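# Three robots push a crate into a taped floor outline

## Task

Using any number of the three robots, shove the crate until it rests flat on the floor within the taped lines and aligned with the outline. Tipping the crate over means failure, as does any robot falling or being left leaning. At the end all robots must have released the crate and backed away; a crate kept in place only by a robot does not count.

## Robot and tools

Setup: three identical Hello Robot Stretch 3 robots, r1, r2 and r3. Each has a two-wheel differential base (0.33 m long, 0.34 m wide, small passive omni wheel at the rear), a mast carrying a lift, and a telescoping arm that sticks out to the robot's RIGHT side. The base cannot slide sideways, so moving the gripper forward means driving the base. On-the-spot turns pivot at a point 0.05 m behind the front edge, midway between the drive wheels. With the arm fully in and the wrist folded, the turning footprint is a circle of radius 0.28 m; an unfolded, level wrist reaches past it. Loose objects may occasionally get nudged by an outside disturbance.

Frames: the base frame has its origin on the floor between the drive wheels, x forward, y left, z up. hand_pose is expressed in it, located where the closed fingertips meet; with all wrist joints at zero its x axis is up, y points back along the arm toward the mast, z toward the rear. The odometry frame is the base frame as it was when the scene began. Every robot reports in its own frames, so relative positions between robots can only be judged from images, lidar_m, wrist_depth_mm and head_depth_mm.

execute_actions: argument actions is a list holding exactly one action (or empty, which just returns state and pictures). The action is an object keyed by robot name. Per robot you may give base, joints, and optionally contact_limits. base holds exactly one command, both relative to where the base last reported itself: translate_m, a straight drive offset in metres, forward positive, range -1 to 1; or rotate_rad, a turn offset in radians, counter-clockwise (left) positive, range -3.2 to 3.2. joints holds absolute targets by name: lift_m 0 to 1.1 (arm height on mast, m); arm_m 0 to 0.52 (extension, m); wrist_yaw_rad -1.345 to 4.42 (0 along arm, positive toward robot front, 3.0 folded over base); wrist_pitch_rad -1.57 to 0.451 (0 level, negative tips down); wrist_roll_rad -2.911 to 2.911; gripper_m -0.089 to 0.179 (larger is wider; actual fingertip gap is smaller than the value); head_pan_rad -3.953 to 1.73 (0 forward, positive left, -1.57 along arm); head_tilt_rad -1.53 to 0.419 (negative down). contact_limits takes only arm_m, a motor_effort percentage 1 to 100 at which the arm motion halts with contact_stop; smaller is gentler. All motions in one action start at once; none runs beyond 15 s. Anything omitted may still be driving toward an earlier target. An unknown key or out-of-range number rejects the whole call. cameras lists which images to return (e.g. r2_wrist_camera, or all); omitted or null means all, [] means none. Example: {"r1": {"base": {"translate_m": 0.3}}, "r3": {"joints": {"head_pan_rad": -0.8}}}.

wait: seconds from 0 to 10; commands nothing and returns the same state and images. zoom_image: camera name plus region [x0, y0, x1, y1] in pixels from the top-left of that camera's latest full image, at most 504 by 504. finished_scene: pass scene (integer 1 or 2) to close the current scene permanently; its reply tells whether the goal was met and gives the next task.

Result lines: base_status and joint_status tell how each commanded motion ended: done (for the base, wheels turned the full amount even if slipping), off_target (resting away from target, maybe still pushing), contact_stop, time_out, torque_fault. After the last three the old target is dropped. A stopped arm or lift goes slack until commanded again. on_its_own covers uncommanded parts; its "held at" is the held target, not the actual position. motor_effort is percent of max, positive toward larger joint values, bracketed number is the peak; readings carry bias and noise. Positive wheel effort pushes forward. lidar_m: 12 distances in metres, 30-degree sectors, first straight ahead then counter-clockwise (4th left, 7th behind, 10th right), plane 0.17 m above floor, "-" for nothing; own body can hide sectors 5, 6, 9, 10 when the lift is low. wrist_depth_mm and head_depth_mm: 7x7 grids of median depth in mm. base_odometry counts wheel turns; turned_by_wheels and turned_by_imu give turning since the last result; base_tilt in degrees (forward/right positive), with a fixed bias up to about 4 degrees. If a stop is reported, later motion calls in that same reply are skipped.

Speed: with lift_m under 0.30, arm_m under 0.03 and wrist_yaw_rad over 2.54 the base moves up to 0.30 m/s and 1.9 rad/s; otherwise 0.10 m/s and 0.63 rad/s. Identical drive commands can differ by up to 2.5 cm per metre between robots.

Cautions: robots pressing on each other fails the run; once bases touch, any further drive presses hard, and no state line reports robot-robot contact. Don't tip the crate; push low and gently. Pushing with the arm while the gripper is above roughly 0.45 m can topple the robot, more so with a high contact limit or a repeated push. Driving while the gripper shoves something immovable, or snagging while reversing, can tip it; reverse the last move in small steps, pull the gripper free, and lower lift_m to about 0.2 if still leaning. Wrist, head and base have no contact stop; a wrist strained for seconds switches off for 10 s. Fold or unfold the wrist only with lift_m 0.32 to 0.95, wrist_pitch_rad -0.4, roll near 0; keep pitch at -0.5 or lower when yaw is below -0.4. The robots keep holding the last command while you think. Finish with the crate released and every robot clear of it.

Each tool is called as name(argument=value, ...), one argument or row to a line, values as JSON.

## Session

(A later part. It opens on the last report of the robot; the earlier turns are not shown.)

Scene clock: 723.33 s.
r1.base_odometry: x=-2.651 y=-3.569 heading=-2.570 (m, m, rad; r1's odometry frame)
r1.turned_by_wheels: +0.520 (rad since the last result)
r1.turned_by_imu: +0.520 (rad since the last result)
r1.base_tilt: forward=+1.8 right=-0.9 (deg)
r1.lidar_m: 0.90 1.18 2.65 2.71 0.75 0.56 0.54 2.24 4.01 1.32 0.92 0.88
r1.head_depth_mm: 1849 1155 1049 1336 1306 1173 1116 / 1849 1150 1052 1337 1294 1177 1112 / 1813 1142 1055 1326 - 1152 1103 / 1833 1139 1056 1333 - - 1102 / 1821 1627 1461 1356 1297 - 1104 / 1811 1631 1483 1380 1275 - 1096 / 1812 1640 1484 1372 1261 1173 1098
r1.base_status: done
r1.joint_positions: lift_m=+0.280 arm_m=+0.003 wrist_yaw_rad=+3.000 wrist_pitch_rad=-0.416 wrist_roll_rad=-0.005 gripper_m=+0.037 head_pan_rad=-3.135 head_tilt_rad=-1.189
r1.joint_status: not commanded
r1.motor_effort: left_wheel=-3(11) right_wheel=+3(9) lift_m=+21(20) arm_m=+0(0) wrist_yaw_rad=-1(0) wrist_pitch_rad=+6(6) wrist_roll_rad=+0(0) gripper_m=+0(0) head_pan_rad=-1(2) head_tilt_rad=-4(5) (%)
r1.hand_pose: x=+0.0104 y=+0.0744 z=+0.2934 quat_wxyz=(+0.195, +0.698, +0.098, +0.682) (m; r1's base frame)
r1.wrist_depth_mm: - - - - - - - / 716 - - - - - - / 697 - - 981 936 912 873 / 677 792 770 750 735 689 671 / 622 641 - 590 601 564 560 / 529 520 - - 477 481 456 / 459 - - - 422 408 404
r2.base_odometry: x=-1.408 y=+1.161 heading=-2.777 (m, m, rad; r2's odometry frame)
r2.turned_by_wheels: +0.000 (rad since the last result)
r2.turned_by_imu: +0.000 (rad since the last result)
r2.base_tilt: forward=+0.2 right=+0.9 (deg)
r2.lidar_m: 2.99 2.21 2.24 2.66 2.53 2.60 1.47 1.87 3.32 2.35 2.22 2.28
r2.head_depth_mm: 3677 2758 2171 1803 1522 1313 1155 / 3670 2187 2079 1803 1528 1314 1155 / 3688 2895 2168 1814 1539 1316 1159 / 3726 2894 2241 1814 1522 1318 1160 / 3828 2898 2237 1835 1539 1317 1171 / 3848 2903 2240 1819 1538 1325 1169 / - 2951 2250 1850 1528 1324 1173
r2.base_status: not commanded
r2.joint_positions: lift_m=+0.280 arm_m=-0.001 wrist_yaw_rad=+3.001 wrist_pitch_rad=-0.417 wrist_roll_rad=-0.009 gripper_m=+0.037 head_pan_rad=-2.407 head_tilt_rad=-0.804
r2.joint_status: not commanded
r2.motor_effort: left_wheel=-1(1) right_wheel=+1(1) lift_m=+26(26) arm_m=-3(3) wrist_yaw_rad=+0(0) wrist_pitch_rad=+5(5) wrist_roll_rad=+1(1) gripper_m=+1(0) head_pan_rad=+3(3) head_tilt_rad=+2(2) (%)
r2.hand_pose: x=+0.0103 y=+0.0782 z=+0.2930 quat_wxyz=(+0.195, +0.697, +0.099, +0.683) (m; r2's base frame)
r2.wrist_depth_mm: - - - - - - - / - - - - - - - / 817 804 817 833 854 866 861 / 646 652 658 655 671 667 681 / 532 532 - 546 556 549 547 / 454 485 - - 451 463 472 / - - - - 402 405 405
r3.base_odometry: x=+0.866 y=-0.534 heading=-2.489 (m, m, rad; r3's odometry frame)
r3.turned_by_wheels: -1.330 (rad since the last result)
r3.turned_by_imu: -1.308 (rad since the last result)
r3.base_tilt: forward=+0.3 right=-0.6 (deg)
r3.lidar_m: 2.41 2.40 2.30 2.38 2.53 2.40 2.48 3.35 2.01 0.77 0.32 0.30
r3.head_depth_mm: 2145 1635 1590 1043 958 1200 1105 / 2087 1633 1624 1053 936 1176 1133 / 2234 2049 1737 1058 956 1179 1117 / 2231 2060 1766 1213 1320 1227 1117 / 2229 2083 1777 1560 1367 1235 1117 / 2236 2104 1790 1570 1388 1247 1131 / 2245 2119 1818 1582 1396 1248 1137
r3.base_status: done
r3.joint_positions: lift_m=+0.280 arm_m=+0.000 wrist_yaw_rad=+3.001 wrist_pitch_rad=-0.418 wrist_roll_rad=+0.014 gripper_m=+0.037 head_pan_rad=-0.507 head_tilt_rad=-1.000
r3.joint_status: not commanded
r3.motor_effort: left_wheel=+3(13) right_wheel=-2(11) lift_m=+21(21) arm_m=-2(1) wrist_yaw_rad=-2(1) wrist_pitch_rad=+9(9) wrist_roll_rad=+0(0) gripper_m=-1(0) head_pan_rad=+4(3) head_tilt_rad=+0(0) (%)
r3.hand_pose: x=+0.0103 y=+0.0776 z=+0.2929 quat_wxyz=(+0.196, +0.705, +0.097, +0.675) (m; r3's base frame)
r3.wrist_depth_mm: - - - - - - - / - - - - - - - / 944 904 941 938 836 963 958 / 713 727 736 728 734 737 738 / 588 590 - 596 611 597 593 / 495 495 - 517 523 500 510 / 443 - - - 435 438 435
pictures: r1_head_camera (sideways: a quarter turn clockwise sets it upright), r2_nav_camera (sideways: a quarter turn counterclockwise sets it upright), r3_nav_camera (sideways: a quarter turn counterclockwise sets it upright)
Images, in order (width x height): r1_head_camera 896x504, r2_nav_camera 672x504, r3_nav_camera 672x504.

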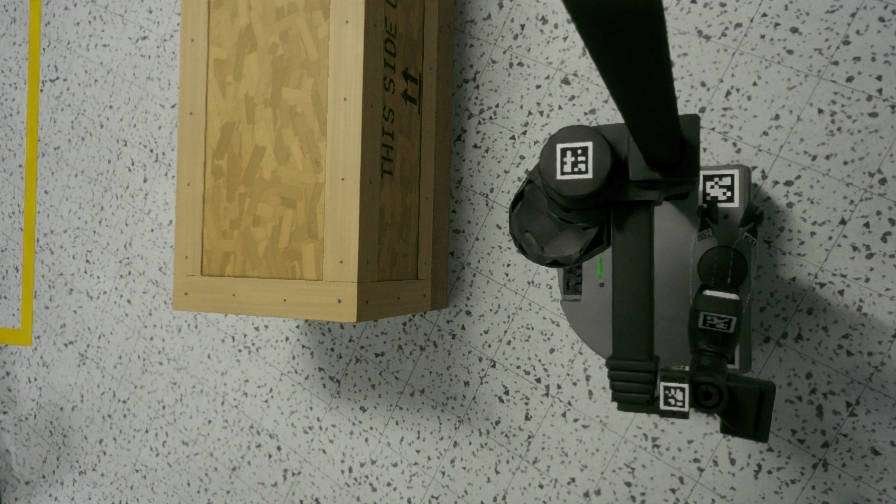

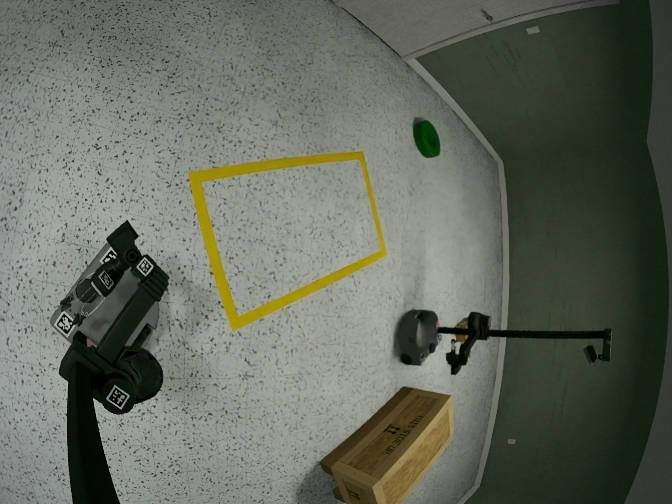

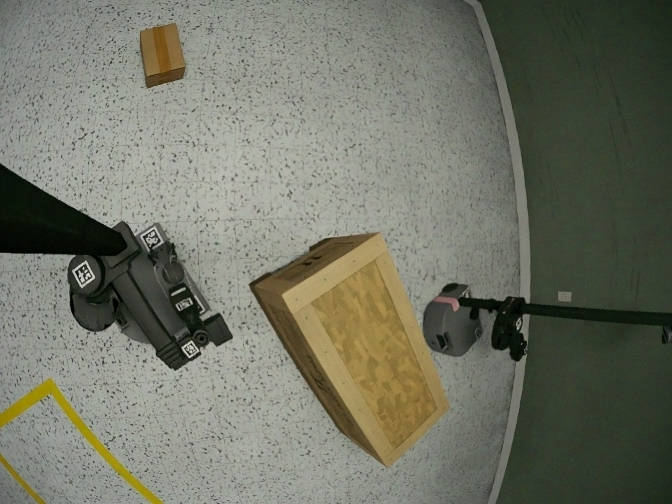

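execute_actions(
  actions=[
    {"r1":{"base":{"rotate_rad":-0.025}},"r3":{"base":{"rotate_rad":0.45}}},
  ],
  cameras=[],
)

execute_actions(
  actions=[
    {"r1":{"base":{"translate_m":-0.22}},"r3":{"base":{"translate_m":0.45}}},
  ],
  cameras=[],
)

execute_actions(
  actions=[
    {"r1":{"joints":{"lift_m":0.45}},"r3":{"base":{"rotate_rad":-0.8}}},
  ],
  cameras=["r3_nav_camera"],
)

execute_actions(
  actions=[
    {"r3":{"base":{"translate_m":0.66}}},
  ],
  cameras=[],
)

execute_actions(
  actions=[
    {"r3":{"base":{"rotate_rad":-1.24},"joints":{"head_pan_rad":-0.3,"head_tilt_rad":-1.1}}},
  ],
  cameras=["r3_nav_camera","r3_head_camera"],
)

Scene clock: 736.43 s.
r1.base_odometry: x=-2.651 y=-3.569 heading=-2.595 (m, m, rad; r1's odometry frame)
r1.turned_by_wheels: -0.025 (rad since the last result)
r1.turned_by_imu: -0.025 (rad since the last result)
r1.base_tilt: forward=+1.8 right=-0.9 (deg)
r1.lidar_m: 0.89 1.16 2.64 2.70 0.77 0.56 0.54 2.24 4.02 1.36 0.93 0.88
r1.head_depth_mm: 1845 1157 1063 1331 1308 1171 1110 / 1822 1149 1070 1334 1297 1175 1109 / 1835 1150 1055 1333 - 1142 1103 / 1850 1142 1053 1336 - - 1100 / 1819 1610 1066 1351 1291 - 1100 / 1806 1622 1486 1368 1282 - 1103 / 1816 1621 1490 1362 1265 1172 1100
r1.base_status: done
r1.joint_positions: lift_m=+0.280 arm_m=+0.003 wrist_yaw_rad=+3.000 wrist_pitch_rad=-0.416 wrist_roll_rad=-0.005 gripper_m=+0.037 head_pan_rad=-3.135 head_tilt_rad=-1.189
r1.joint_status: not commanded
r1.motor_effort: left_wheel=+1(8) right_wheel=+0(6) lift_m=+21(21) arm_m=+0(0) wrist_yaw_rad=+0(1) wrist_pitch_rad=+7(7) wrist_roll_rad=+0(0) gripper_m=+0(0) head_pan_rad=-2(1) head_tilt_rad=-5(5) (%)
r1.hand_pose: x=+0.0104 y=+0.0744 z=+0.2934 quat_wxyz=(+0.195, +0.698, +0.098, +0.682) (m; r1's base frame)
r1.wrist_depth_mm: - - - - - - - / - - - - - - - / 707 - - 971 951 894 857 / 691 797 769 742 737 706 668 / 630 631 - 608 611 568 548 / 532 521 - - 473 477 471 / 458 - - - 418 410 404
r2.base_odometry: x=-1.408 y=+1.161 heading=-2.777 (m, m, rad; r2's odometry frame)
r2.turned_by_wheels: +0.000 (rad since the last result)
r2.turned_by_imu: -0.001 (rad since the last result)
r2.base_tilt: forward=+0.2 right=+1.0 (deg)
r2.lidar_m: 2.99 2.22 2.25 2.66 2.53 2.58 1.47 1.87 3.32 2.34 2.23 2.28
r2.head_depth_mm: 3585 2691 2108 1810 1522 1310 1161 / 3572 2094 2036 1808 1517 1318 1155 / 3698 2864 2159 1815 1528 1317 1161 / 3700 2892 2213 1813 1538 1329 1168 / 3846 2922 2256 1822 1537 1326 1166 / 3758 2962 2234 1826 1541 1324 1168 / - 2968 2253 1826 1537 1327 1172
r2.base_status: not commanded
r2.joint_positions: lift_m=+0.280 arm_m=-0.001 wrist_yaw_rad=+3.001 wrist_pitch_rad=-0.417 wrist_roll_rad=-0.009 gripper_m=+0.037 head_pan_rad=-2.407 head_tilt_rad=-0.804
r2.joint_status: not commanded
r2.motor_effort: left_wheel=-1(0) right_wheel=+2(1) lift_m=+26(26) arm_m=-3(3) wrist_yaw_rad=+0(0) wrist_pitch_rad=+5(5) wrist_roll_rad=+1(1) gripper_m=-1(0) head_pan_rad=+3(4) head_tilt_rad=+1(2) (%)
r2.hand_pose: x=+0.0103 y=+0.0782 z=+0.2930 quat_wxyz=(+0.195, +0.697, +0.099, +0.683) (m; r2's base frame)
r2.wrist_depth_mm: - - - - - - - / - - - - - - - / 820 793 825 844 855 857 869 / 643 651 663 658 660 675 676 / 535 530 - 552 556 556 552 / 455 484 - - 456 468 474 / - - - - 400 409 410
r3.base_odometry: x=+0.866 y=-0.534 heading=-2.039 (m, m, rad; r3's odometry frame)
r3.turned_by_wheels: +0.450 (rad since the last result)
r3.turned_by_imu: +0.442 (rad since the last result)
r3.base_tilt: forward=+0.4 right=-0.6 (deg)
r3.lidar_m: 2.47 2.31 2.35 2.59 2.40 2.44 3.12 2.01 1.00 0.34 0.30 2.37
r3.head_depth_mm: 2194 2005 1708 1042 928 893 1107 / 2243 2020 1734 1512 1226 1178 1125 / 2313 2040 1739 1522 1357 1209 1121 / 2388 2063 1766 1536 1360 1226 1113 / 2474 2069 1772 1548 1372 1229 1121 / 2552 2123 1792 1570 1384 1248 1132 / 2596 2119 1814 1580 1396 1244 1137
r3.base_status: done
r3.joint_positions: lift_m=+0.280 arm_m=+0.000 wrist_yaw_rad=+3.001 wrist_pitch_rad=-0.418 wrist_roll_rad=+0.014 gripper_m=+0.037 head_pan_rad=-0.507 head_tilt_rad=-1.000
r3.joint_status: not commanded
r3.motor_effort: left_wheel=-2(9) right_wheel=+3(11) lift_m=+21(21) arm_m=-1(1) wrist_yaw_rad=+0(2) wrist_pitch_rad=+9(9) wrist_roll_rad=+0(0) gripper_m=+0(0) head_pan_rad=+3(3) head_tilt_rad=+1(1) (%)
r3.hand_pose: x=+0.0103 y=+0.0776 z=+0.2929 quat_wxyz=(+0.196, +0.705, +0.097, +0.675) (m; r3's base frame)
r3.wrist_depth_mm: - - - - - - - / - - - - - - - / 925 899 931 962 943 901 779 / 723 710 722 724 732 734 699 / 589 589 - 597 614 604 603 / 495 500 - 518 520 502 506 / 437 - - - 437 437 441
pictures: none
No camera images: the call's "cameras" was empty. Leave "cameras" out to get every camera's image.

Scene clock: 739.67 s.
r1.base_odometry: x=-2.463 y=-3.454 heading=-2.595 (m, m, rad; r1's odometry frame)
r1.turned_by_wheels: +0.000 (rad since the last result)
r1.turned_by_imu: +0.000 (rad since the last result)
r1.base_tilt: forward=+1.9 right=-1.0 (deg)
r1.lidar_m: 1.09 1.42 2.74 2.79 0.46 0.33 0.32 0.33 3.86 1.67 1.14 1.07
r1.head_depth_mm: 1854 1655 1049 972 1253 1182 1106 / 1843 1652 1043 970 1258 1175 1102 / 1837 1655 1046 972 - 1150 1109 / 1829 1651 1041 964 - - 1101 / 1823 1652 1068 991 1283 - 1101 / 1803 1639 1495 1371 1275 - 1099 / 1779 1634 1489 1376 1260 1175 1094
r1.base_status: done
r1.joint_positions: lift_m=+0.280 arm_m=+0.003 wrist_yaw_rad=+3.000 wrist_pitch_rad=-0.416 wrist_roll_rad=-0.005 gripper_m=+0.037 head_pan_rad=-3.135 head_tilt_rad=-1.189
r1.joint_status: not commanded
r1.motor_effort: left_wheel=+1(10) right_wheel=-1(9) lift_m=+21(21) arm_m=+0(1) wrist_yaw_rad=+0(1) wrist_pitch_rad=+7(7) wrist_roll_rad=+0(0) gripper_m=+0(0) head_pan_rad=-2(1) head_tilt_rad=-5(4) (%)
r1.hand_pose: x=+0.0104 y=+0.0744 z=+0.2934 quat_wxyz=(+0.195, +0.698, +0.098, +0.682) (m; r1's base frame)
r1.wrist_depth_mm: 454 - - - - - - / 426 562 - - - - - / 417 561 - 985 938 932 896 / 407 590 745 756 723 706 684 / 400 591 - 593 599 566 556 / 383 507 - - 478 488 465 / 365 - - - 415 414 406
r2.base_odometry: x=-1.408 y=+1.161 heading=-2.777 (m, m, rad; r2's odometry frame)
r2.turned_by_wheels: +0.000 (rad since the last result)
r2.turned_by_imu: +0.000 (rad since the last result)
r2.base_tilt: forward=+0.2 right=+0.9 (deg)
r2.lidar_m: 3.00 2.21 2.25 2.66 2.53 2.59 1.47 1.87 3.34 2.34 2.23 2.28
r2.head_depth_mm: 3555 2311 2209 1802 1523 1315 1157 / 3645 2755 2219 1795 1527 1312 1153 / 3683 2875 2234 1816 1531 1328 1152 / 3720 2894 2240 1812 1537 1329 1160 / 3784 2909 2253 1796 1526 1317 1163 / 3905 2945 2258 1830 1533 1326 1169 / - 2912 2256 1829 1538 1326 1167
r2.base_status: not commanded
r2.joint_positions: lift_m=+0.280 arm_m=-0.001 wrist_yaw_rad=+3.001 wrist_pitch_rad=-0.417 wrist_roll_rad=-0.009 gripper_m=+0.037 head_pan_rad=-2.407 head_tilt_rad=-0.804
r2.joint_status: not commanded
r2.motor_effort: left_wheel=-1(2) right_wheel=+1(1) lift_m=+26(26) arm_m=-3(2) wrist_yaw_rad=+0(1) wrist_pitch_rad=+5(5) wrist_roll_rad=+1(1) gripper_m=+0(0) head_pan_rad=+3(4) head_tilt_rad=+2(2) (%)
r2.hand_pose: x=+0.0103 y=+0.0782 z=+0.2930 quat_wxyz=(+0.195, +0.697, +0.099, +0.683) (m; r2's base frame)
r2.wrist_depth_mm: - - - - - - - / - - - - - - - / 824 801 841 839 830 865 864 / 645 641 655 661 670 688 667 / 535 534 - 558 550 551 543 / 451 487 - - 451 467 469 / - - - - 402 405 409
r3.base_odometry: x=+0.663 y=-0.936 heading=-2.039 (m, m, rad; r3's odometry frame)
r3.turned_by_wheels: +0.000 (rad since the last result)
r3.turned_by_imu: -0.002 (rad since the last result)
r3.base_tilt: forward=+0.4 right=-0.5 (deg)
r3.lidar_m: 2.08 1.95 1.98 2.53 2.68 2.71 3.47 0.42 0.40 0.42 2.08 2.10
r3.head_depth_mm: 1924 1972 1702 1495 1332 1202 1105 / 2022 2027 1726 1514 1342 1207 1134 / 2113 2048 1749 1524 1351 1221 1123 / 2228 2056 1761 1535 1370 1225 1118 / 2313 2069 1775 1547 1375 1232 1119 / 2391 2122 1801 1565 1386 1244 1128 / 2448 2135 1822 1574 1399 1258 1139
r3.base_status: done
r3.joint_positions: lift_m=+0.280 arm_m=+0.000 wrist_yaw_rad=+3.001 wrist_pitch_rad=-0.418 wrist_roll_rad=+0.014 gripper_m=+0.037 head_pan_rad=-0.507 head_tilt_rad=-1.000
r3.joint_status: not commanded
r3.motor_effort: left_wheel=-2(9) right_wheel=+2(12) lift_m=+21(21) arm_m=-1(1) wrist_yaw_rad=+0(1) wrist_pitch_rad=+9(9) wrist_roll_rad=+0(0) gripper_m=+0(0) head_pan_rad=+5(4) head_tilt_rad=+1(1) (%)
r3.hand_pose: x=+0.0103 y=+0.0776 z=+0.2929 quat_wxyz=(+0.196, +0.705, +0.097, +0.675) (m; r3's base frame)
r3.wrist_depth_mm: - - - - - - - / - - - - - - - / 927 898 939 948 791 960 955 / 723 718 727 661 668 736 737 / 587 595 - 595 615 603 601 / 497 498 - 514 517 503 505 / 443 - - - 438 435 436
pictures: none
No camera images: the call's "cameras" was empty. Leave "cameras" out to get every camera's image.

Scene clock: 742.03 s.
r1.base_odometry: x=-2.463 y=-3.454 heading=-2.595 (m, m, rad; r1's odometry frame)
r1.turned_by_wheels: +0.000 (rad since the last result)
r1.turned_by_imu: +0.000 (rad since the last result)
r1.base_tilt: forward=+1.8 right=-1.0 (deg)
r1.lidar_m: 1.10 1.42 2.74 2.79 0.46 0.33 0.32 0.33 3.88 1.67 1.14 1.08
r1.head_depth_mm: 1852 1675 1044 976 1249 1181 1111 / 1856 1660 1044 972 - 1165 1100 / 1838 1650 1047 970 - - 1101 / 1825 1642 1039 968 - - 1102 / 1831 1641 1061 984 1277 - 1104 / 1821 1632 1493 1367 1294 - 1090 / 1777 1627 1479 1373 1267 1184 1096
r1.base_status: not commanded
r1.joint_positions: lift_m=+0.450 arm_m=+0.003 wrist_yaw_rad=+3.000 wrist_pitch_rad=-0.416 wrist_roll_rad=-0.005 gripper_m=+0.037 head_pan_rad=-3.135 head_tilt_rad=-1.189
r1.joint_status: all done
r1.motor_effort: left_wheel=+2(2) right_wheel=+0(1) lift_m=+38(41) arm_m=+0(0) wrist_yaw_rad=+0(0) wrist_pitch_rad=+7(7) wrist_roll_rad=+0(0) gripper_m=+0(0) head_pan_rad=-1(1) head_tilt_rad=-4(4) (%)
r1.hand_pose: x=+0.0104 y=+0.0744 z=+0.4627 quat_wxyz=(+0.195, +0.698, +0.098, +0.682) (m; r1's base frame)
r1.wrist_depth_mm: - - - - - - - / - 857 - - - - - / 533 585 - - - - - / 420 579 - - - 990 965 / 399 601 - 836 852 818 771 / 390 574 - 697 665 687 678 / 379 561 629 596 585 578 570
r2.base_odometry: x=-1.408 y=+1.161 heading=-2.777 (m, m, rad; r2's odometry frame)
r2.turned_by_wheels: +0.000 (rad since the last result)
r2.turned_by_imu: +0.000 (rad since the last result)
r2.base_tilt: forward=+0.2 right=+0.9 (deg)
r2.lidar_m: 2.98 2.22 2.24 2.67 2.53 2.59 1.47 1.87 3.32 2.35 2.22 2.28
r2.head_depth_mm: 3594 2397 2219 1799 1508 1325 1158 / 3650 2777 2221 1800 1521 1320 1160 / 3657 2919 2227 1834 1537 1320 1164 / 3727 2932 2235 1832 1524 1319 1162 / 3841 2947 2230 1824 1537 1316 1161 / 3843 2940 2263 1820 1536 1327 1157 / - 2926 2255 1825 1533 1323 1165
r2.base_status: not commanded
r2.joint_positions: lift_m=+0.280 arm_m=-0.001 wrist_yaw_rad=+3.001 wrist_pitch_rad=-0.417 wrist_roll_rad=-0.009 gripper_m=+0.037 head_pan_rad=-2.407 head_tilt_rad=-0.804
r2.joint_status: not commanded
r2.motor_effort: left_wheel=-1(1) right_wheel=+2(2) lift_m=+26(26) arm_m=-3(3) wrist_yaw_rad=+0(1) wrist_pitch_rad=+5(5) wrist_roll_rad=+1(1) gripper_m=+0(0) head_pan_rad=+4(3) head_tilt_rad=+2(2) (%)
r2.hand_pose: x=+0.0103 y=+0.0782 z=+0.2930 quat_wxyz=(+0.195, +0.697, +0.099, +0.683) (m; r2's base frame)
r2.wrist_depth_mm: - - - - - - - / - - - - - - - / 818 804 827 834 844 866 870 / 645 641 653 652 663 667 679 / 531 538 - 553 563 549 558 / 455 487 - - 454 468 468 / - - - - 403 403 409
r3.base_odometry: x=+0.663 y=-0.936 heading=-2.839 (m, m, rad; r3's odometry frame)
r3.turned_by_wheels: -0.800 (rad since the last result)
r3.turned_by_imu: -0.788 (rad since the last result)
r3.base_tilt: forward=+0.4 right=-0.5 (deg)
r3.lidar_m: 2.07 2.28 1.96 1.95 2.13 2.70 2.68 2.92 2.40 0.41 0.40 0.46
r3.head_depth_mm: 2234 1859 1471 1057 935 1092 1104 / 2241 2001 1697 1513 1020 1188 1132 / 2172 2038 1740 1524 1355 1214 1112 / 2080 2072 1763 1534 1369 1225 1109 / 2008 2074 1781 1553 1365 1234 1117 / 1935 2105 1785 1561 1382 1243 1128 / 1875 2067 1809 1575 1389 1254 1137
r3.base_status: done
r3.joint_positions: lift_m=+0.280 arm_m=+0.000 wrist_yaw_rad=+3.001 wrist_pitch_rad=-0.418 wrist_roll_rad=+0.014 gripper_m=+0.037 head_pan_rad=-0.507 head_tilt_rad=-1.000
r3.joint_status: not commanded
r3.motor_effort: left_wheel=+3(10) right_wheel=-3(8) lift_m=+21(22) arm_m=-2(1) wrist_yaw_rad=+0(0) wrist_pitch_rad=+9(9) wrist_roll_rad=+0(0) gripper_m=+0(0) head_pan_rad=+3(4) head_tilt_rad=+1(1) (%)
r3.hand_pose: x=+0.0103 y=+0.0776 z=+0.2929 quat_wxyz=(+0.196, +0.705, +0.097, +0.675) (m; r3's base frame)
r3.wrist_depth_mm: - - - - - - - / - - - - - - - / 916 909 945 926 951 961 965 / 718 556 726 727 734 727 737 / 588 565 - 595 615 600 605 / 496 498 - 516 518 502 504 / 438 - - - 434 440 438
pictures: r3_nav_camera (sideways: a quarter turn counterclockwise sets it upright)
Images, in order (width x height): r3_nav_camera 672x504.

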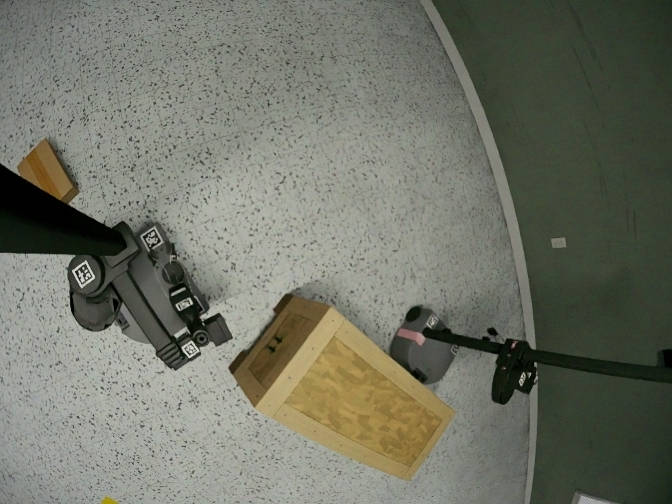

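Scene clock: 745.93 s.
r1.base_odometry: x=-2.463 y=-3.454 heading=-2.595 (m, m, rad; r1's odometry frame)
r1.turned_by_wheels: +0.000 (rad since the last result)
r1.turned_by_imu: +0.000 (rad since the last result)
r1.base_tilt: forward=+1.8 right=-1.0 (deg)
r1.lidar_m: 1.09 1.42 2.74 0.93 0.46 0.33 0.32 0.33 3.86 1.67 1.14 1.07
r1.head_depth_mm: 1861 1661 1048 978 1249 1184 1108 / 1858 1659 1049 971 - 1164 1112 / 1821 1668 1043 972 - - 1106 / 1825 1657 1042 968 - - 1102 / 1831 1648 1064 986 1280 - 1095 / 1833 1631 1491 1366 1284 - 1100 / 1779 1630 1472 1365 1255 1183 1099
r1.base_status: not commanded
r1.joint_positions: lift_m=+0.450 arm_m=+0.003 wrist_yaw_rad=+3.000 wrist_pitch_rad=-0.416 wrist_roll_rad=-0.005 gripper_m=+0.037 head_pan_rad=-3.135 head_tilt_rad=-1.189
r1.joint_status: not commanded
r1.motor_effort: left_wheel=+2(2) right_wheel=+0(1) lift_m=+38(39) arm_m=-1(0) wrist_yaw_rad=-1(0) wrist_pitch_rad=+7(7) wrist_roll_rad=+0(0) gripper_m=+0(0) head_pan_rad=-2(1) head_tilt_rad=-5(4) (%)
r1.hand_pose: x=+0.0104 y=+0.0744 z=+0.4627 quat_wxyz=(+0.195, +0.698, +0.098, +0.682) (m; r1's base frame)
r1.wrist_depth_mm: - - - - - - - / - - - - - - - / 538 594 - - - - - / 418 571 - - - - 947 / 395 610 - 846 840 807 793 / 394 582 - 681 669 661 682 / 382 562 617 603 596 585 572
r2.base_odometry: x=-1.408 y=+1.161 heading=-2.777 (m, m, rad; r2's odometry frame)
r2.turned_by_wheels: +0.000 (rad since the last result)
r2.turned_by_imu: -0.001 (rad since the last result)
r2.base_tilt: forward=+0.2 right=+1.0 (deg)
r2.lidar_m: 2.98 2.21 2.24 2.67 2.54 2.59 1.47 1.88 3.34 2.35 2.22 2.28
r2.head_depth_mm: 3641 2859 2207 1795 1518 1321 1154 / 3629 2762 2219 1791 1525 1315 1156 / 3647 2869 2231 1810 1525 1316 1163 / 3679 2870 2252 1801 1529 1327 1160 / 3770 2928 2246 1806 1532 1328 1165 / 3788 2915 2229 1826 1532 1332 1163 / - 2936 2242 1828 1536 1319 1168
r2.base_status: not commanded
r2.joint_positions: lift_m=+0.280 arm_m=-0.001 wrist_yaw_rad=+3.001 wrist_pitch_rad=-0.417 wrist_roll_rad=-0.009 gripper_m=+0.037 head_pan_rad=-2.407 head_tilt_rad=-0.804
r2.joint_status: not commanded
r2.motor_effort: left_wheel=-1(1) right_wheel=+2(2) lift_m=+26(26) arm_m=-3(3) wrist_yaw_rad=+0(0) wrist_pitch_rad=+5(5) wrist_roll_rad=+1(1) gripper_m=+0(0) head_pan_rad=+4(4) head_tilt_rad=+2(1) (%)
r2.hand_pose: x=+0.0103 y=+0.0782 z=+0.2930 quat_wxyz=(+0.195, +0.697, +0.099, +0.683) (m; r2's base frame)
r2.wrist_depth_mm: - - - - - - - / - - - - - - - / 814 796 831 844 846 856 866 / 632 640 659 672 662 669 676 / 530 542 - 553 558 553 555 / 454 481 - - 457 469 470 / - - - - 404 408 407
r3.base_odometry: x=+0.033 y=-1.133 heading=-2.839 (m, m, rad; r3's odometry frame)
r3.turned_by_wheels: +0.000 (rad since the last result)
r3.turned_by_imu: -0.002 (rad since the last result)
r3.base_tilt: forward=+0.4 right=-0.6 (deg)
r3.lidar_m: 1.43 1.57 1.86 1.85 2.02 3.14 3.32 0.46 0.45 0.75 1.77 1.44
r3.head_depth_mm: 1598 1878 1707 1498 1330 1199 1106 / 1541 1849 1729 1511 1339 1208 1128 / 1477 1744 1749 1531 1349 1219 1124 / 1421 1675 1751 1533 1362 1224 1112 / 1368 1598 1765 1544 1377 1235 1118 / 1317 1536 1731 1558 1387 1243 1128 / 1275 1477 1709 1574 1398 1249 1135
r3.base_status: done
r3.joint_positions: lift_m=+0.280 arm_m=+0.000 wrist_yaw_rad=+3.001 wrist_pitch_rad=-0.418 wrist_roll_rad=+0.014 gripper_m=+0.037 head_pan_rad=-0.507 head_tilt_rad=-1.000
r3.joint_status: not commanded
r3.motor_effort: left_wheel=+3(13) right_wheel=-3(8) lift_m=+21(22) arm_m=-2(1) wrist_yaw_rad=-1(0) wrist_pitch_rad=+9(9) wrist_roll_rad=+0(0) gripper_m=+0(1) head_pan_rad=+3(4) head_tilt_rad=+2(0) (%)
r3.hand_pose: x=+0.0103 y=+0.0776 z=+0.2929 quat_wxyz=(+0.196, +0.705, +0.097, +0.675) (m; r3's base frame)
r3.wrist_depth_mm: - - - - - - - / - - - - - - - / 919 916 950 935 955 933 983 / 719 717 732 734 735 742 737 / 586 591 - 595 616 595 597 / 493 498 - 519 520 503 507 / 440 - - - 430 437 436
pictures: none
No camera images: the call's "cameras" was empty. Leave "cameras" out to get every camera's image.

Scene clock: 747.93 s.
r1.base_odometry: x=-2.463 y=-3.454 heading=-2.595 (m, m, rad; r1's odometry frame)
r1.turned_by_wheels: +0.000 (rad since the last result)
r1.turned_by_imu: +0.000 (rad since the last result)
r1.base_tilt: forward=+1.9 right=-1.0 (deg)
r1.lidar_m: 1.09 1.42 2.74 0.93 0.46 0.33 0.32 0.33 3.87 1.67 1.14 1.08
r1.head_depth_mm: 1851 1659 1050 974 1244 1179 1111 / 1836 1662 1050 972 - 1164 1103 / 1849 1661 1048 968 - - 1103 / 1840 1651 1042 963 - - 1104 / 1809 1644 1070 988 1275 - 1107 / 1811 1633 1499 1372 1287 - 1096 / 1774 1631 1489 1365 1261 1174 1093
r1.base_status: not commanded
r1.joint_positions: lift_m=+0.450 arm_m=+0.003 wrist_yaw_rad=+3.000 wrist_pitch_rad=-0.416 wrist_roll_rad=-0.005 gripper_m=+0.037 head_pan_rad=-3.135 head_tilt_rad=-1.189
r1.joint_status: not commanded
r1.motor_effort: left_wheel=+1(1) right_wheel=-1(1) lift_m=+39(39) arm_m=+0(0) wrist_yaw_rad=-1(1) wrist_pitch_rad=+7(6) wrist_roll_rad=+0(0) gripper_m=+0(0) head_pan_rad=-1(1) head_tilt_rad=-5(4) (%)
r1.hand_pose: x=+0.0104 y=+0.0744 z=+0.4627 quat_wxyz=(+0.195, +0.698, +0.098, +0.682) (m; r1's base frame)
r1.wrist_depth_mm: - - - - - - - / - - - - - - - / 526 598 - - - - - / 419 591 - - - - 978 / 397 599 - 840 858 787 764 / 383 576 - 690 690 678 664 / 375 549 614 598 591 580 582
r2.base_odometry: x=-1.408 y=+1.161 heading=-2.777 (m, m, rad; r2's odometry frame)
r2.turned_by_wheels: +0.000 (rad since the last result)
r2.turned_by_imu: +0.000 (rad since the last result)
r2.base_tilt: forward=+0.2 right=+1.0 (deg)
r2.lidar_m: 2.99 2.21 2.25 2.66 2.54 2.58 1.47 1.88 3.33 2.35 2.23 2.27
r2.head_depth_mm: 3585 2829 2228 1800 1516 1312 1156 / 3691 2744 2227 1805 1525 1318 1155 / 3638 2880 2215 1803 1526 1322 1157 / 3784 2887 2213 1813 1531 1327 1162 / 3776 2921 2262 1822 1549 1324 1168 / 3899 2888 2240 1833 1540 1326 1159 / - 2968 2254 1854 1533 1333 1166
r2.base_status: not commanded
r2.joint_positions: lift_m=+0.280 arm_m=-0.001 wrist_yaw_rad=+3.001 wrist_pitch_rad=-0.417 wrist_roll_rad=-0.009 gripper_m=+0.037 head_pan_rad=-2.407 head_tilt_rad=-0.804
r2.joint_status: not commanded
r2.motor_effort: left_wheel=+0(1) right_wheel=+2(2) lift_m=+26(26) arm_m=-3(3) wrist_yaw_rad=+0(0) wrist_pitch_rad=+5(5) wrist_roll_rad=+1(1) gripper_m=+0(0) head_pan_rad=+3(3) head_tilt_rad=+2(3) (%)
r2.hand_pose: x=+0.0103 y=+0.0782 z=+0.2930 quat_wxyz=(+0.195, +0.697, +0.099, +0.683) (m; r2's base frame)
r2.wrist_depth_mm: - - - - - - - / - - - - - - - / 816 796 822 856 843 853 853 / 649 643 658 670 658 673 682 / 537 533 - 555 563 554 556 / 455 484 - - 458 473 470 / - - - - 399 409 410
r3.base_odometry: x=+0.033 y=-1.133 heading=+2.205 (m, m, rad; r3's odometry frame)
r3.turned_by_wheels: -1.240 (rad since the last result)
r3.turned_by_imu: -1.219 (rad since the last result)
r3.base_tilt: forward=+0.4 right=-0.6 (deg)
r3.lidar_m: 0.82 1.49 1.43 1.47 1.93 1.84 1.91 2.54 3.32 0.71 0.45 0.59
r3.head_depth_mm: 2039 1237 1100 1033 1160 1182 1099 / 2060 1256 1168 1364 1300 1186 - / 2080 1723 1471 1439 1312 1199 - / 2105 946 1375 1431 1319 1206 1133 / 1053 1124 1507 1455 1330 1212 1124 / 2171 1885 1650 1473 1338 1221 1124 / 2187 1904 1663 1487 1352 1226 1128
r3.base_status: done
r3.joint_positions: lift_m=+0.280 arm_m=+0.000 wrist_yaw_rad=+3.001 wrist_pitch_rad=-0.418 wrist_roll_rad=+0.014 gripper_m=+0.037 head_pan_rad=-0.307 head_tilt_rad=-1.087
r3.joint_status: all done
r3.motor_effort: left_wheel=+2(11) right_wheel=-3(11) lift_m=+21(22) arm_m=-2(2) wrist_yaw_rad=+0(0) wrist_pitch_rad=+9(9) wrist_roll_rad=+0(0) gripper_m=-1(0) head_pan_rad=+5(27) head_tilt_rad=-5(15) (%)
r3.hand_pose: x=+0.0103 y=+0.0776 z=+0.2929 quat_wxyz=(+0.196, +0.705, +0.097, +0.675) (m; r3's base frame)
r3.wrist_depth_mm: - - - - - - - / - - - - - - - / 923 909 937 939 952 974 965 / 717 714 733 725 733 747 735 / 586 588 - 592 616 596 601 / 497 496 - 518 518 508 507 / 445 - - - 432 437 436
pictures: r3_head_camera (sideways: a quarter turn clockwise sets it upright), r3_nav_camera (sideways: a quarter turn counterclockwise sets it upright)
Images, in order (width x height): r3_head_camera 896x504, r3_nav_camera 672x504.

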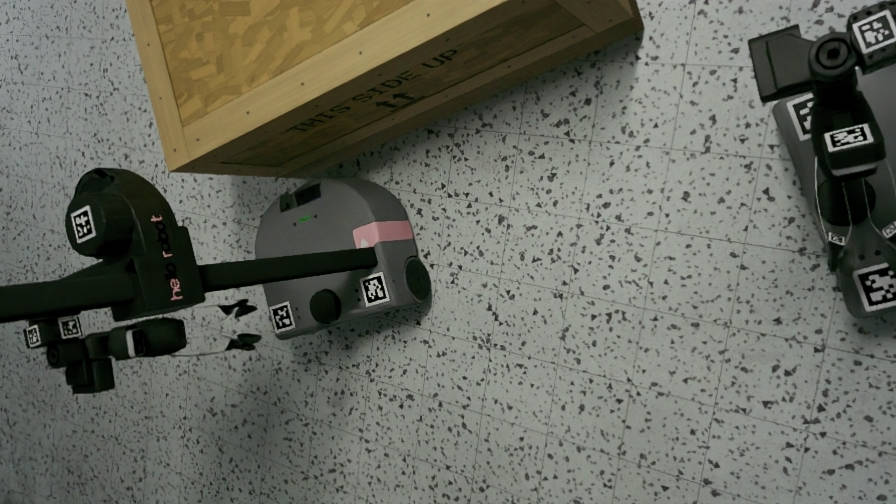

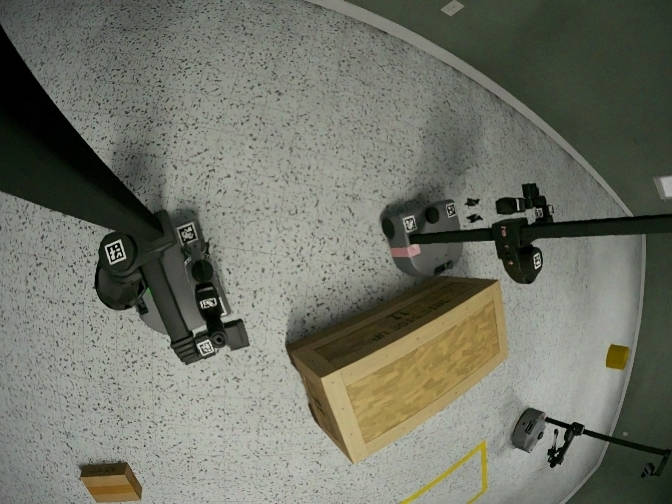

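execute_actions(
  actions=[
    {"r3":{"base":{"translate_m":0.49}}},
  ],
  cameras=[],
)

execute_actions(
  actions=[
    {"r3":{"base":{"rotate_rad":1.6},"joints":{"head_pan_rad":-3.14,"head_tilt_rad":-1.2,"lift_m":0.29}}},
  ],
  cameras=["r1_head_camera","r3_head_camera"],
)

Scene clock: 758.33 s.
r1.base_odometry: x=-2.463 y=-3.454 heading=-2.595 (m, m, rad; r1's odometry frame)
r1.turned_by_wheels: +0.000 (rad since the last result)
r1.turned_by_imu: +0.000 (rad since the last result)
r1.base_tilt: forward=+1.8 right=-1.0 (deg)
r1.lidar_m: 1.09 1.42 0.47 0.45 0.46 0.33 0.32 0.33 3.87 1.67 1.15 1.07
r1.head_depth_mm: 1844 1664 1048 973 1242 1151 1096 / 1843 1659 1041 969 - 1168 1112 / 1832 1659 1045 966 - - 1106 / 1841 1647 1041 969 - - 1097 / 1836 1654 1058 989 1276 - 1100 / 1807 1637 1501 1363 1285 - 1095 / 1794 1640 1473 1362 1267 1179 1095
r1.base_status: not commanded
r1.joint_positions: lift_m=+0.450 arm_m=+0.003 wrist_yaw_rad=+3.000 wrist_pitch_rad=-0.416 wrist_roll_rad=-0.005 gripper_m=+0.037 head_pan_rad=-3.135 head_tilt_rad=-1.189
r1.joint_status: not commanded
r1.motor_effort: left_wheel=+1(2) right_wheel=+0(0) lift_m=+39(39) arm_m=+0(0) wrist_yaw_rad=+0(0) wrist_pitch_rad=+7(7) wrist_roll_rad=+0(0) gripper_m=+0(0) head_pan_rad=-1(1) head_tilt_rad=-4(5) (%)
r1.hand_pose: x=+0.0104 y=+0.0744 z=+0.4627 quat_wxyz=(+0.195, +0.698, +0.098, +0.682) (m; r1's base frame)
r1.wrist_depth_mm: - - - 563 540 - - / - - 480 - - - - / 544 592 - 587 - - - / 418 591 - 786 808 949 957 / 393 600 - 668 793 783 779 / 392 581 - 686 682 678 677 / 378 561 605 599 603 580 571
r2.base_odometry: x=-1.408 y=+1.161 heading=-2.777 (m, m, rad; r2's odometry frame)
r2.turned_by_wheels: +0.000 (rad since the last result)
r2.turned_by_imu: -0.001 (rad since the last result)
r2.base_tilt: forward=+0.2 right=+1.0 (deg)
r2.lidar_m: 2.99 2.21 2.25 2.66 2.53 2.59 1.47 1.88 3.34 2.35 2.23 2.28
r2.head_depth_mm: 3605 2864 2211 1793 1515 1316 1154 / 3612 2753 2202 1796 1526 1317 1161 / 3705 2857 2231 1803 1524 1309 1161 / 3766 2891 2235 1820 1532 1314 1158 / 3821 2879 2236 1810 1531 1323 1168 / 3878 2977 2234 1825 1535 1330 1162 / - 2895 2248 1837 1546 1329 1163
r2.base_status: not commanded
r2.joint_positions: lift_m=+0.280 arm_m=-0.001 wrist_yaw_rad=+3.001 wrist_pitch_rad=-0.417 wrist_roll_rad=-0.009 gripper_m=+0.037 head_pan_rad=-2.407 head_tilt_rad=-0.804
r2.joint_status: not commanded
r2.motor_effort: left_wheel=-1(1) right_wheel=+1(1) lift_m=+26(26) arm_m=-3(3) wrist_yaw_rad=+0(0) wrist_pitch_rad=+5(5) wrist_roll_rad=+0(1) gripper_m=-1(1) head_pan_rad=+3(3) head_tilt_rad=+3(1) (%)
r2.hand_pose: x=+0.0103 y=+0.0782 z=+0.2930 quat_wxyz=(+0.195, +0.697, +0.099, +0.683) (m; r2's base frame)
r2.wrist_depth_mm: - - - - - - - / - - - - - - - / 824 793 837 850 855 859 867 / 650 650 653 658 673 677 683 / 533 533 - 546 557 554 547 / 454 484 - - 451 464 469 / - - - - 407 407 414
r3.base_odometry: x=-0.257 y=-0.738 heading=+2.205 (m, m, rad; r3's odometry frame)
r3.turned_by_wheels: +0.000 (rad since the last result)
r3.turned_by_imu: -0.002 (rad since the last result)
r3.base_tilt: forward=+0.4 right=-0.6 (deg)
r3.lidar_m: 0.45 1.25 1.19 1.23 1.65 2.27 2.34 3.12 0.43 0.42 0.44 0.36
r3.head_depth_mm: 1950 1764 1554 995 1223 1181 1098 / 326 386 521 659 1181 1188 - / 2089 1823 785 771 1139 1198 - / 2123 1836 877 1269 1270 1203 1136 / 2139 1869 1609 1473 1327 1207 1127 / 2176 1874 1661 1474 1336 1217 1123 / 2132 1898 1667 1490 1348 1230 1133
r3.base_status: done
r3.joint_positions: lift_m=+0.280 arm_m=+0.000 wrist_yaw_rad=+3.001 wrist_pitch_rad=-0.418 wrist_roll_rad=+0.014 gripper_m=+0.037 head_pan_rad=-0.307 head_tilt_rad=-1.087
r3.joint_status: not commanded
r3.motor_effort: left_wheel=+2(12) right_wheel=-3(7) lift_m=+22(21) arm_m=-2(2) wrist_yaw_rad=-1(1) wrist_pitch_rad=+9(9) wrist_roll_rad=+0(0) gripper_m=+0(0) head_pan_rad=+4(5) head_tilt_rad=-6(5) (%)
r3.hand_pose: x=+0.0103 y=+0.0776 z=+0.2929 quat_wxyz=(+0.196, +0.705, +0.097, +0.675) (m; r3's base frame)
r3.wrist_depth_mm: - - - - - - 939 / - - - - - - - / 924 922 951 946 957 966 958 / 725 721 736 730 720 744 732 / 587 590 - 597 618 601 603 / 497 496 - 515 521 504 510 / 443 - - - 434 436 439
pictures: none
No camera images: the call's "cameras" was empty. Leave "cameras" out to get every camera's image.

Scene clock: 760.60 s.
r1.base_odometry: x=-2.463 y=-3.454 heading=-2.595 (m, m, rad; r1's odometry frame)
r1.turned_by_wheels: +0.000 (rad since the last result)
r1.turned_by_imu: +0.000 (rad since the last result)
r1.base_tilt: forward=+1.9 right=-1.0 (deg)
r1.lidar_m: 1.09 1.42 0.47 0.45 0.46 0.33 0.32 0.33 3.87 1.66 1.14 1.08
r1.head_depth_mm: 1860 1666 1049 976 1248 1031 997 / 1854 1662 1045 971 - 1145 1092 / 1821 1659 1048 971 - - 1102 / 1826 1658 1044 966 - - 1105 / 1819 1642 1067 986 1274 - 1104 / 1819 1637 1496 1362 1287 - 1093 / 1798 1637 1503 1361 1261 1179 1092
r1.base_status: not commanded
r1.joint_positions: lift_m=+0.450 arm_m=+0.003 wrist_yaw_rad=+3.000 wrist_pitch_rad=-0.416 wrist_roll_rad=-0.005 gripper_m=+0.037 head_pan_rad=-3.135 head_tilt_rad=-1.189
r1.joint_status: not commanded
r1.motor_effort: left_wheel=+1(1) right_wheel=+0(0) lift_m=+39(39) arm_m=+0(0) wrist_yaw_rad=+0(1) wrist_pitch_rad=+7(7) wrist_roll_rad=+0(0) gripper_m=+0(0) head_pan_rad=-1(1) head_tilt_rad=-4(4) (%)
r1.hand_pose: x=+0.0104 y=+0.0744 z=+0.4627 quat_wxyz=(+0.195, +0.698, +0.098, +0.682) (m; r1's base frame)
r1.wrist_depth_mm: - - 501 531 - - - / - - - 340 - - - / 536 588 - 728 - - - / 417 584 - 760 - - 957 / 397 604 - 616 827 814 783 / 386 588 - 539 608 671 667 / 376 555 614 584 586 573 574
r2.base_odometry: x=-1.408 y=+1.161 heading=-2.777 (m, m, rad; r2's odometry frame)
r2.turned_by_wheels: +0.000 (rad since the last result)
r2.turned_by_imu: +0.000 (rad since the last result)
r2.base_tilt: forward=+0.3 right=+0.9 (deg)
r2.lidar_m: 2.99 2.21 2.24 2.66 2.53 2.59 1.47 1.87 3.33 2.35 2.22 2.28
r2.head_depth_mm: 3637 2827 2205 1796 1516 1315 1158 / 3600 2731 2209 1810 1520 1311 1158 / 3726 2882 2225 1812 1515 1319 1162 / 3655 2925 2224 1819 1530 1330 1163 / 3756 2907 2238 1829 1525 1327 1165 / 3845 2898 2249 1817 1528 1323 1164 / - 2910 2248 1834 1539 1326 1165
r2.base_status: not commanded
r2.joint_positions: lift_m=+0.280 arm_m=-0.001 wrist_yaw_rad=+3.001 wrist_pitch_rad=-0.417 wrist_roll_rad=-0.009 gripper_m=+0.037 head_pan_rad=-2.407 head_tilt_rad=-0.804
r2.joint_status: not commanded
r2.motor_effort: left_wheel=-1(1) right_wheel=+2(1) lift_m=+26(26) arm_m=-3(3) wrist_yaw_rad=+0(0) wrist_pitch_rad=+5(5) wrist_roll_rad=+1(1) gripper_m=+0(0) head_pan_rad=+3(4) head_tilt_rad=+2(2) (%)
r2.hand_pose: x=+0.0103 y=+0.0782 z=+0.2930 quat_wxyz=(+0.195, +0.697, +0.099, +0.683) (m; r2's base frame)
r2.wrist_depth_mm: - - - - - - - / - - - - - - - / 801 801 818 839 846 849 885 / 640 639 656 655 673 664 684 / 533 540 - 555 561 554 553 / 450 489 - - 454 467 470 / - - - - 406 406 405
r3.base_odometry: x=-0.257 y=-0.738 heading=-2.479 (m, m, rad; r3's odometry frame)
r3.turned_by_wheels: +1.600 (rad since the last result)
r3.turned_by_imu: +1.572 (rad since the last result)
r3.base_tilt: forward=+0.4 right=-0.5 (deg)
r3.lidar_m: 1.24 1.67 2.28 2.34 3.17 0.43 0.42 0.44 0.36 0.45 1.25 1.20
r3.head_depth_mm: 1771 1607 1031 982 1263 1139 1093 / 1797 1629 1029 987 - - 1097 / 1815 1643 1039 1003 - - 1101 / 1838 1655 1050 1018 1300 - 1108 / 1847 1673 1059 1029 1293 - 1110 / 1862 1688 1063 1043 1153 1168 1123 / 1880 1701 1072 1058 1129 1174 1135
r3.base_status: done
r3.joint_positions: lift_m=+0.290 arm_m=+0.000 wrist_yaw_rad=+3.001 wrist_pitch_rad=-0.418 wrist_roll_rad=+0.014 gripper_m=+0.037 head_pan_rad=-3.133 head_tilt_rad=-1.186
r3.joint_status: all done
r3.motor_effort: left_wheel=-2(9) right_wheel=+3(13) lift_m=+29(31) arm_m=-2(2) wrist_yaw_rad=+0(0) wrist_pitch_rad=+9(9) wrist_roll_rad=+0(0) gripper_m=+0(1) head_pan_rad=-4(57) head_tilt_rad=-6(15) (%)
r3.hand_pose: x=+0.0103 y=+0.0776 z=+0.3025 quat_wxyz=(+0.196, +0.705, +0.097, +0.675) (m; r3's base frame)
r3.wrist_depth_mm: - - - - - - - / - - - - - - - / 952 922 967 957 975 977 - / 735 747 747 751 750 765 760 / 595 596 - 603 638 614 610 / 511 511 - 530 536 518 521 / 452 - - - 441 447 443
pictures: r1_head_camera (sideways: a quarter turn clockwise sets it upright), r3_head_camera (sideways: a quarter turn clockwise sets it upright)
Images, in order (width x height): r1_head_camera 896x504, r3_head_camera 896x504.

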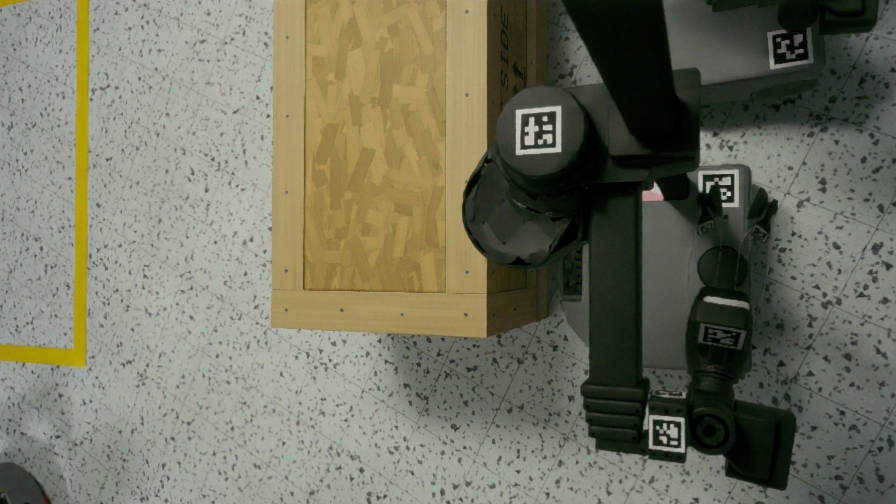

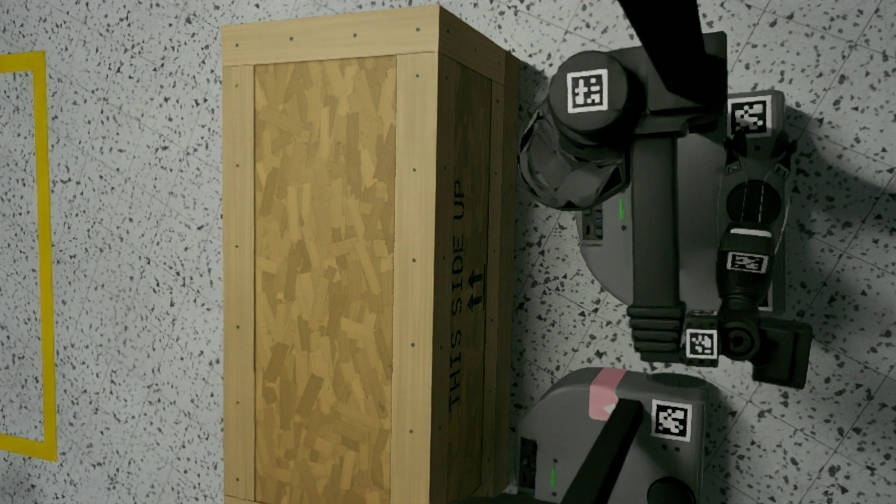

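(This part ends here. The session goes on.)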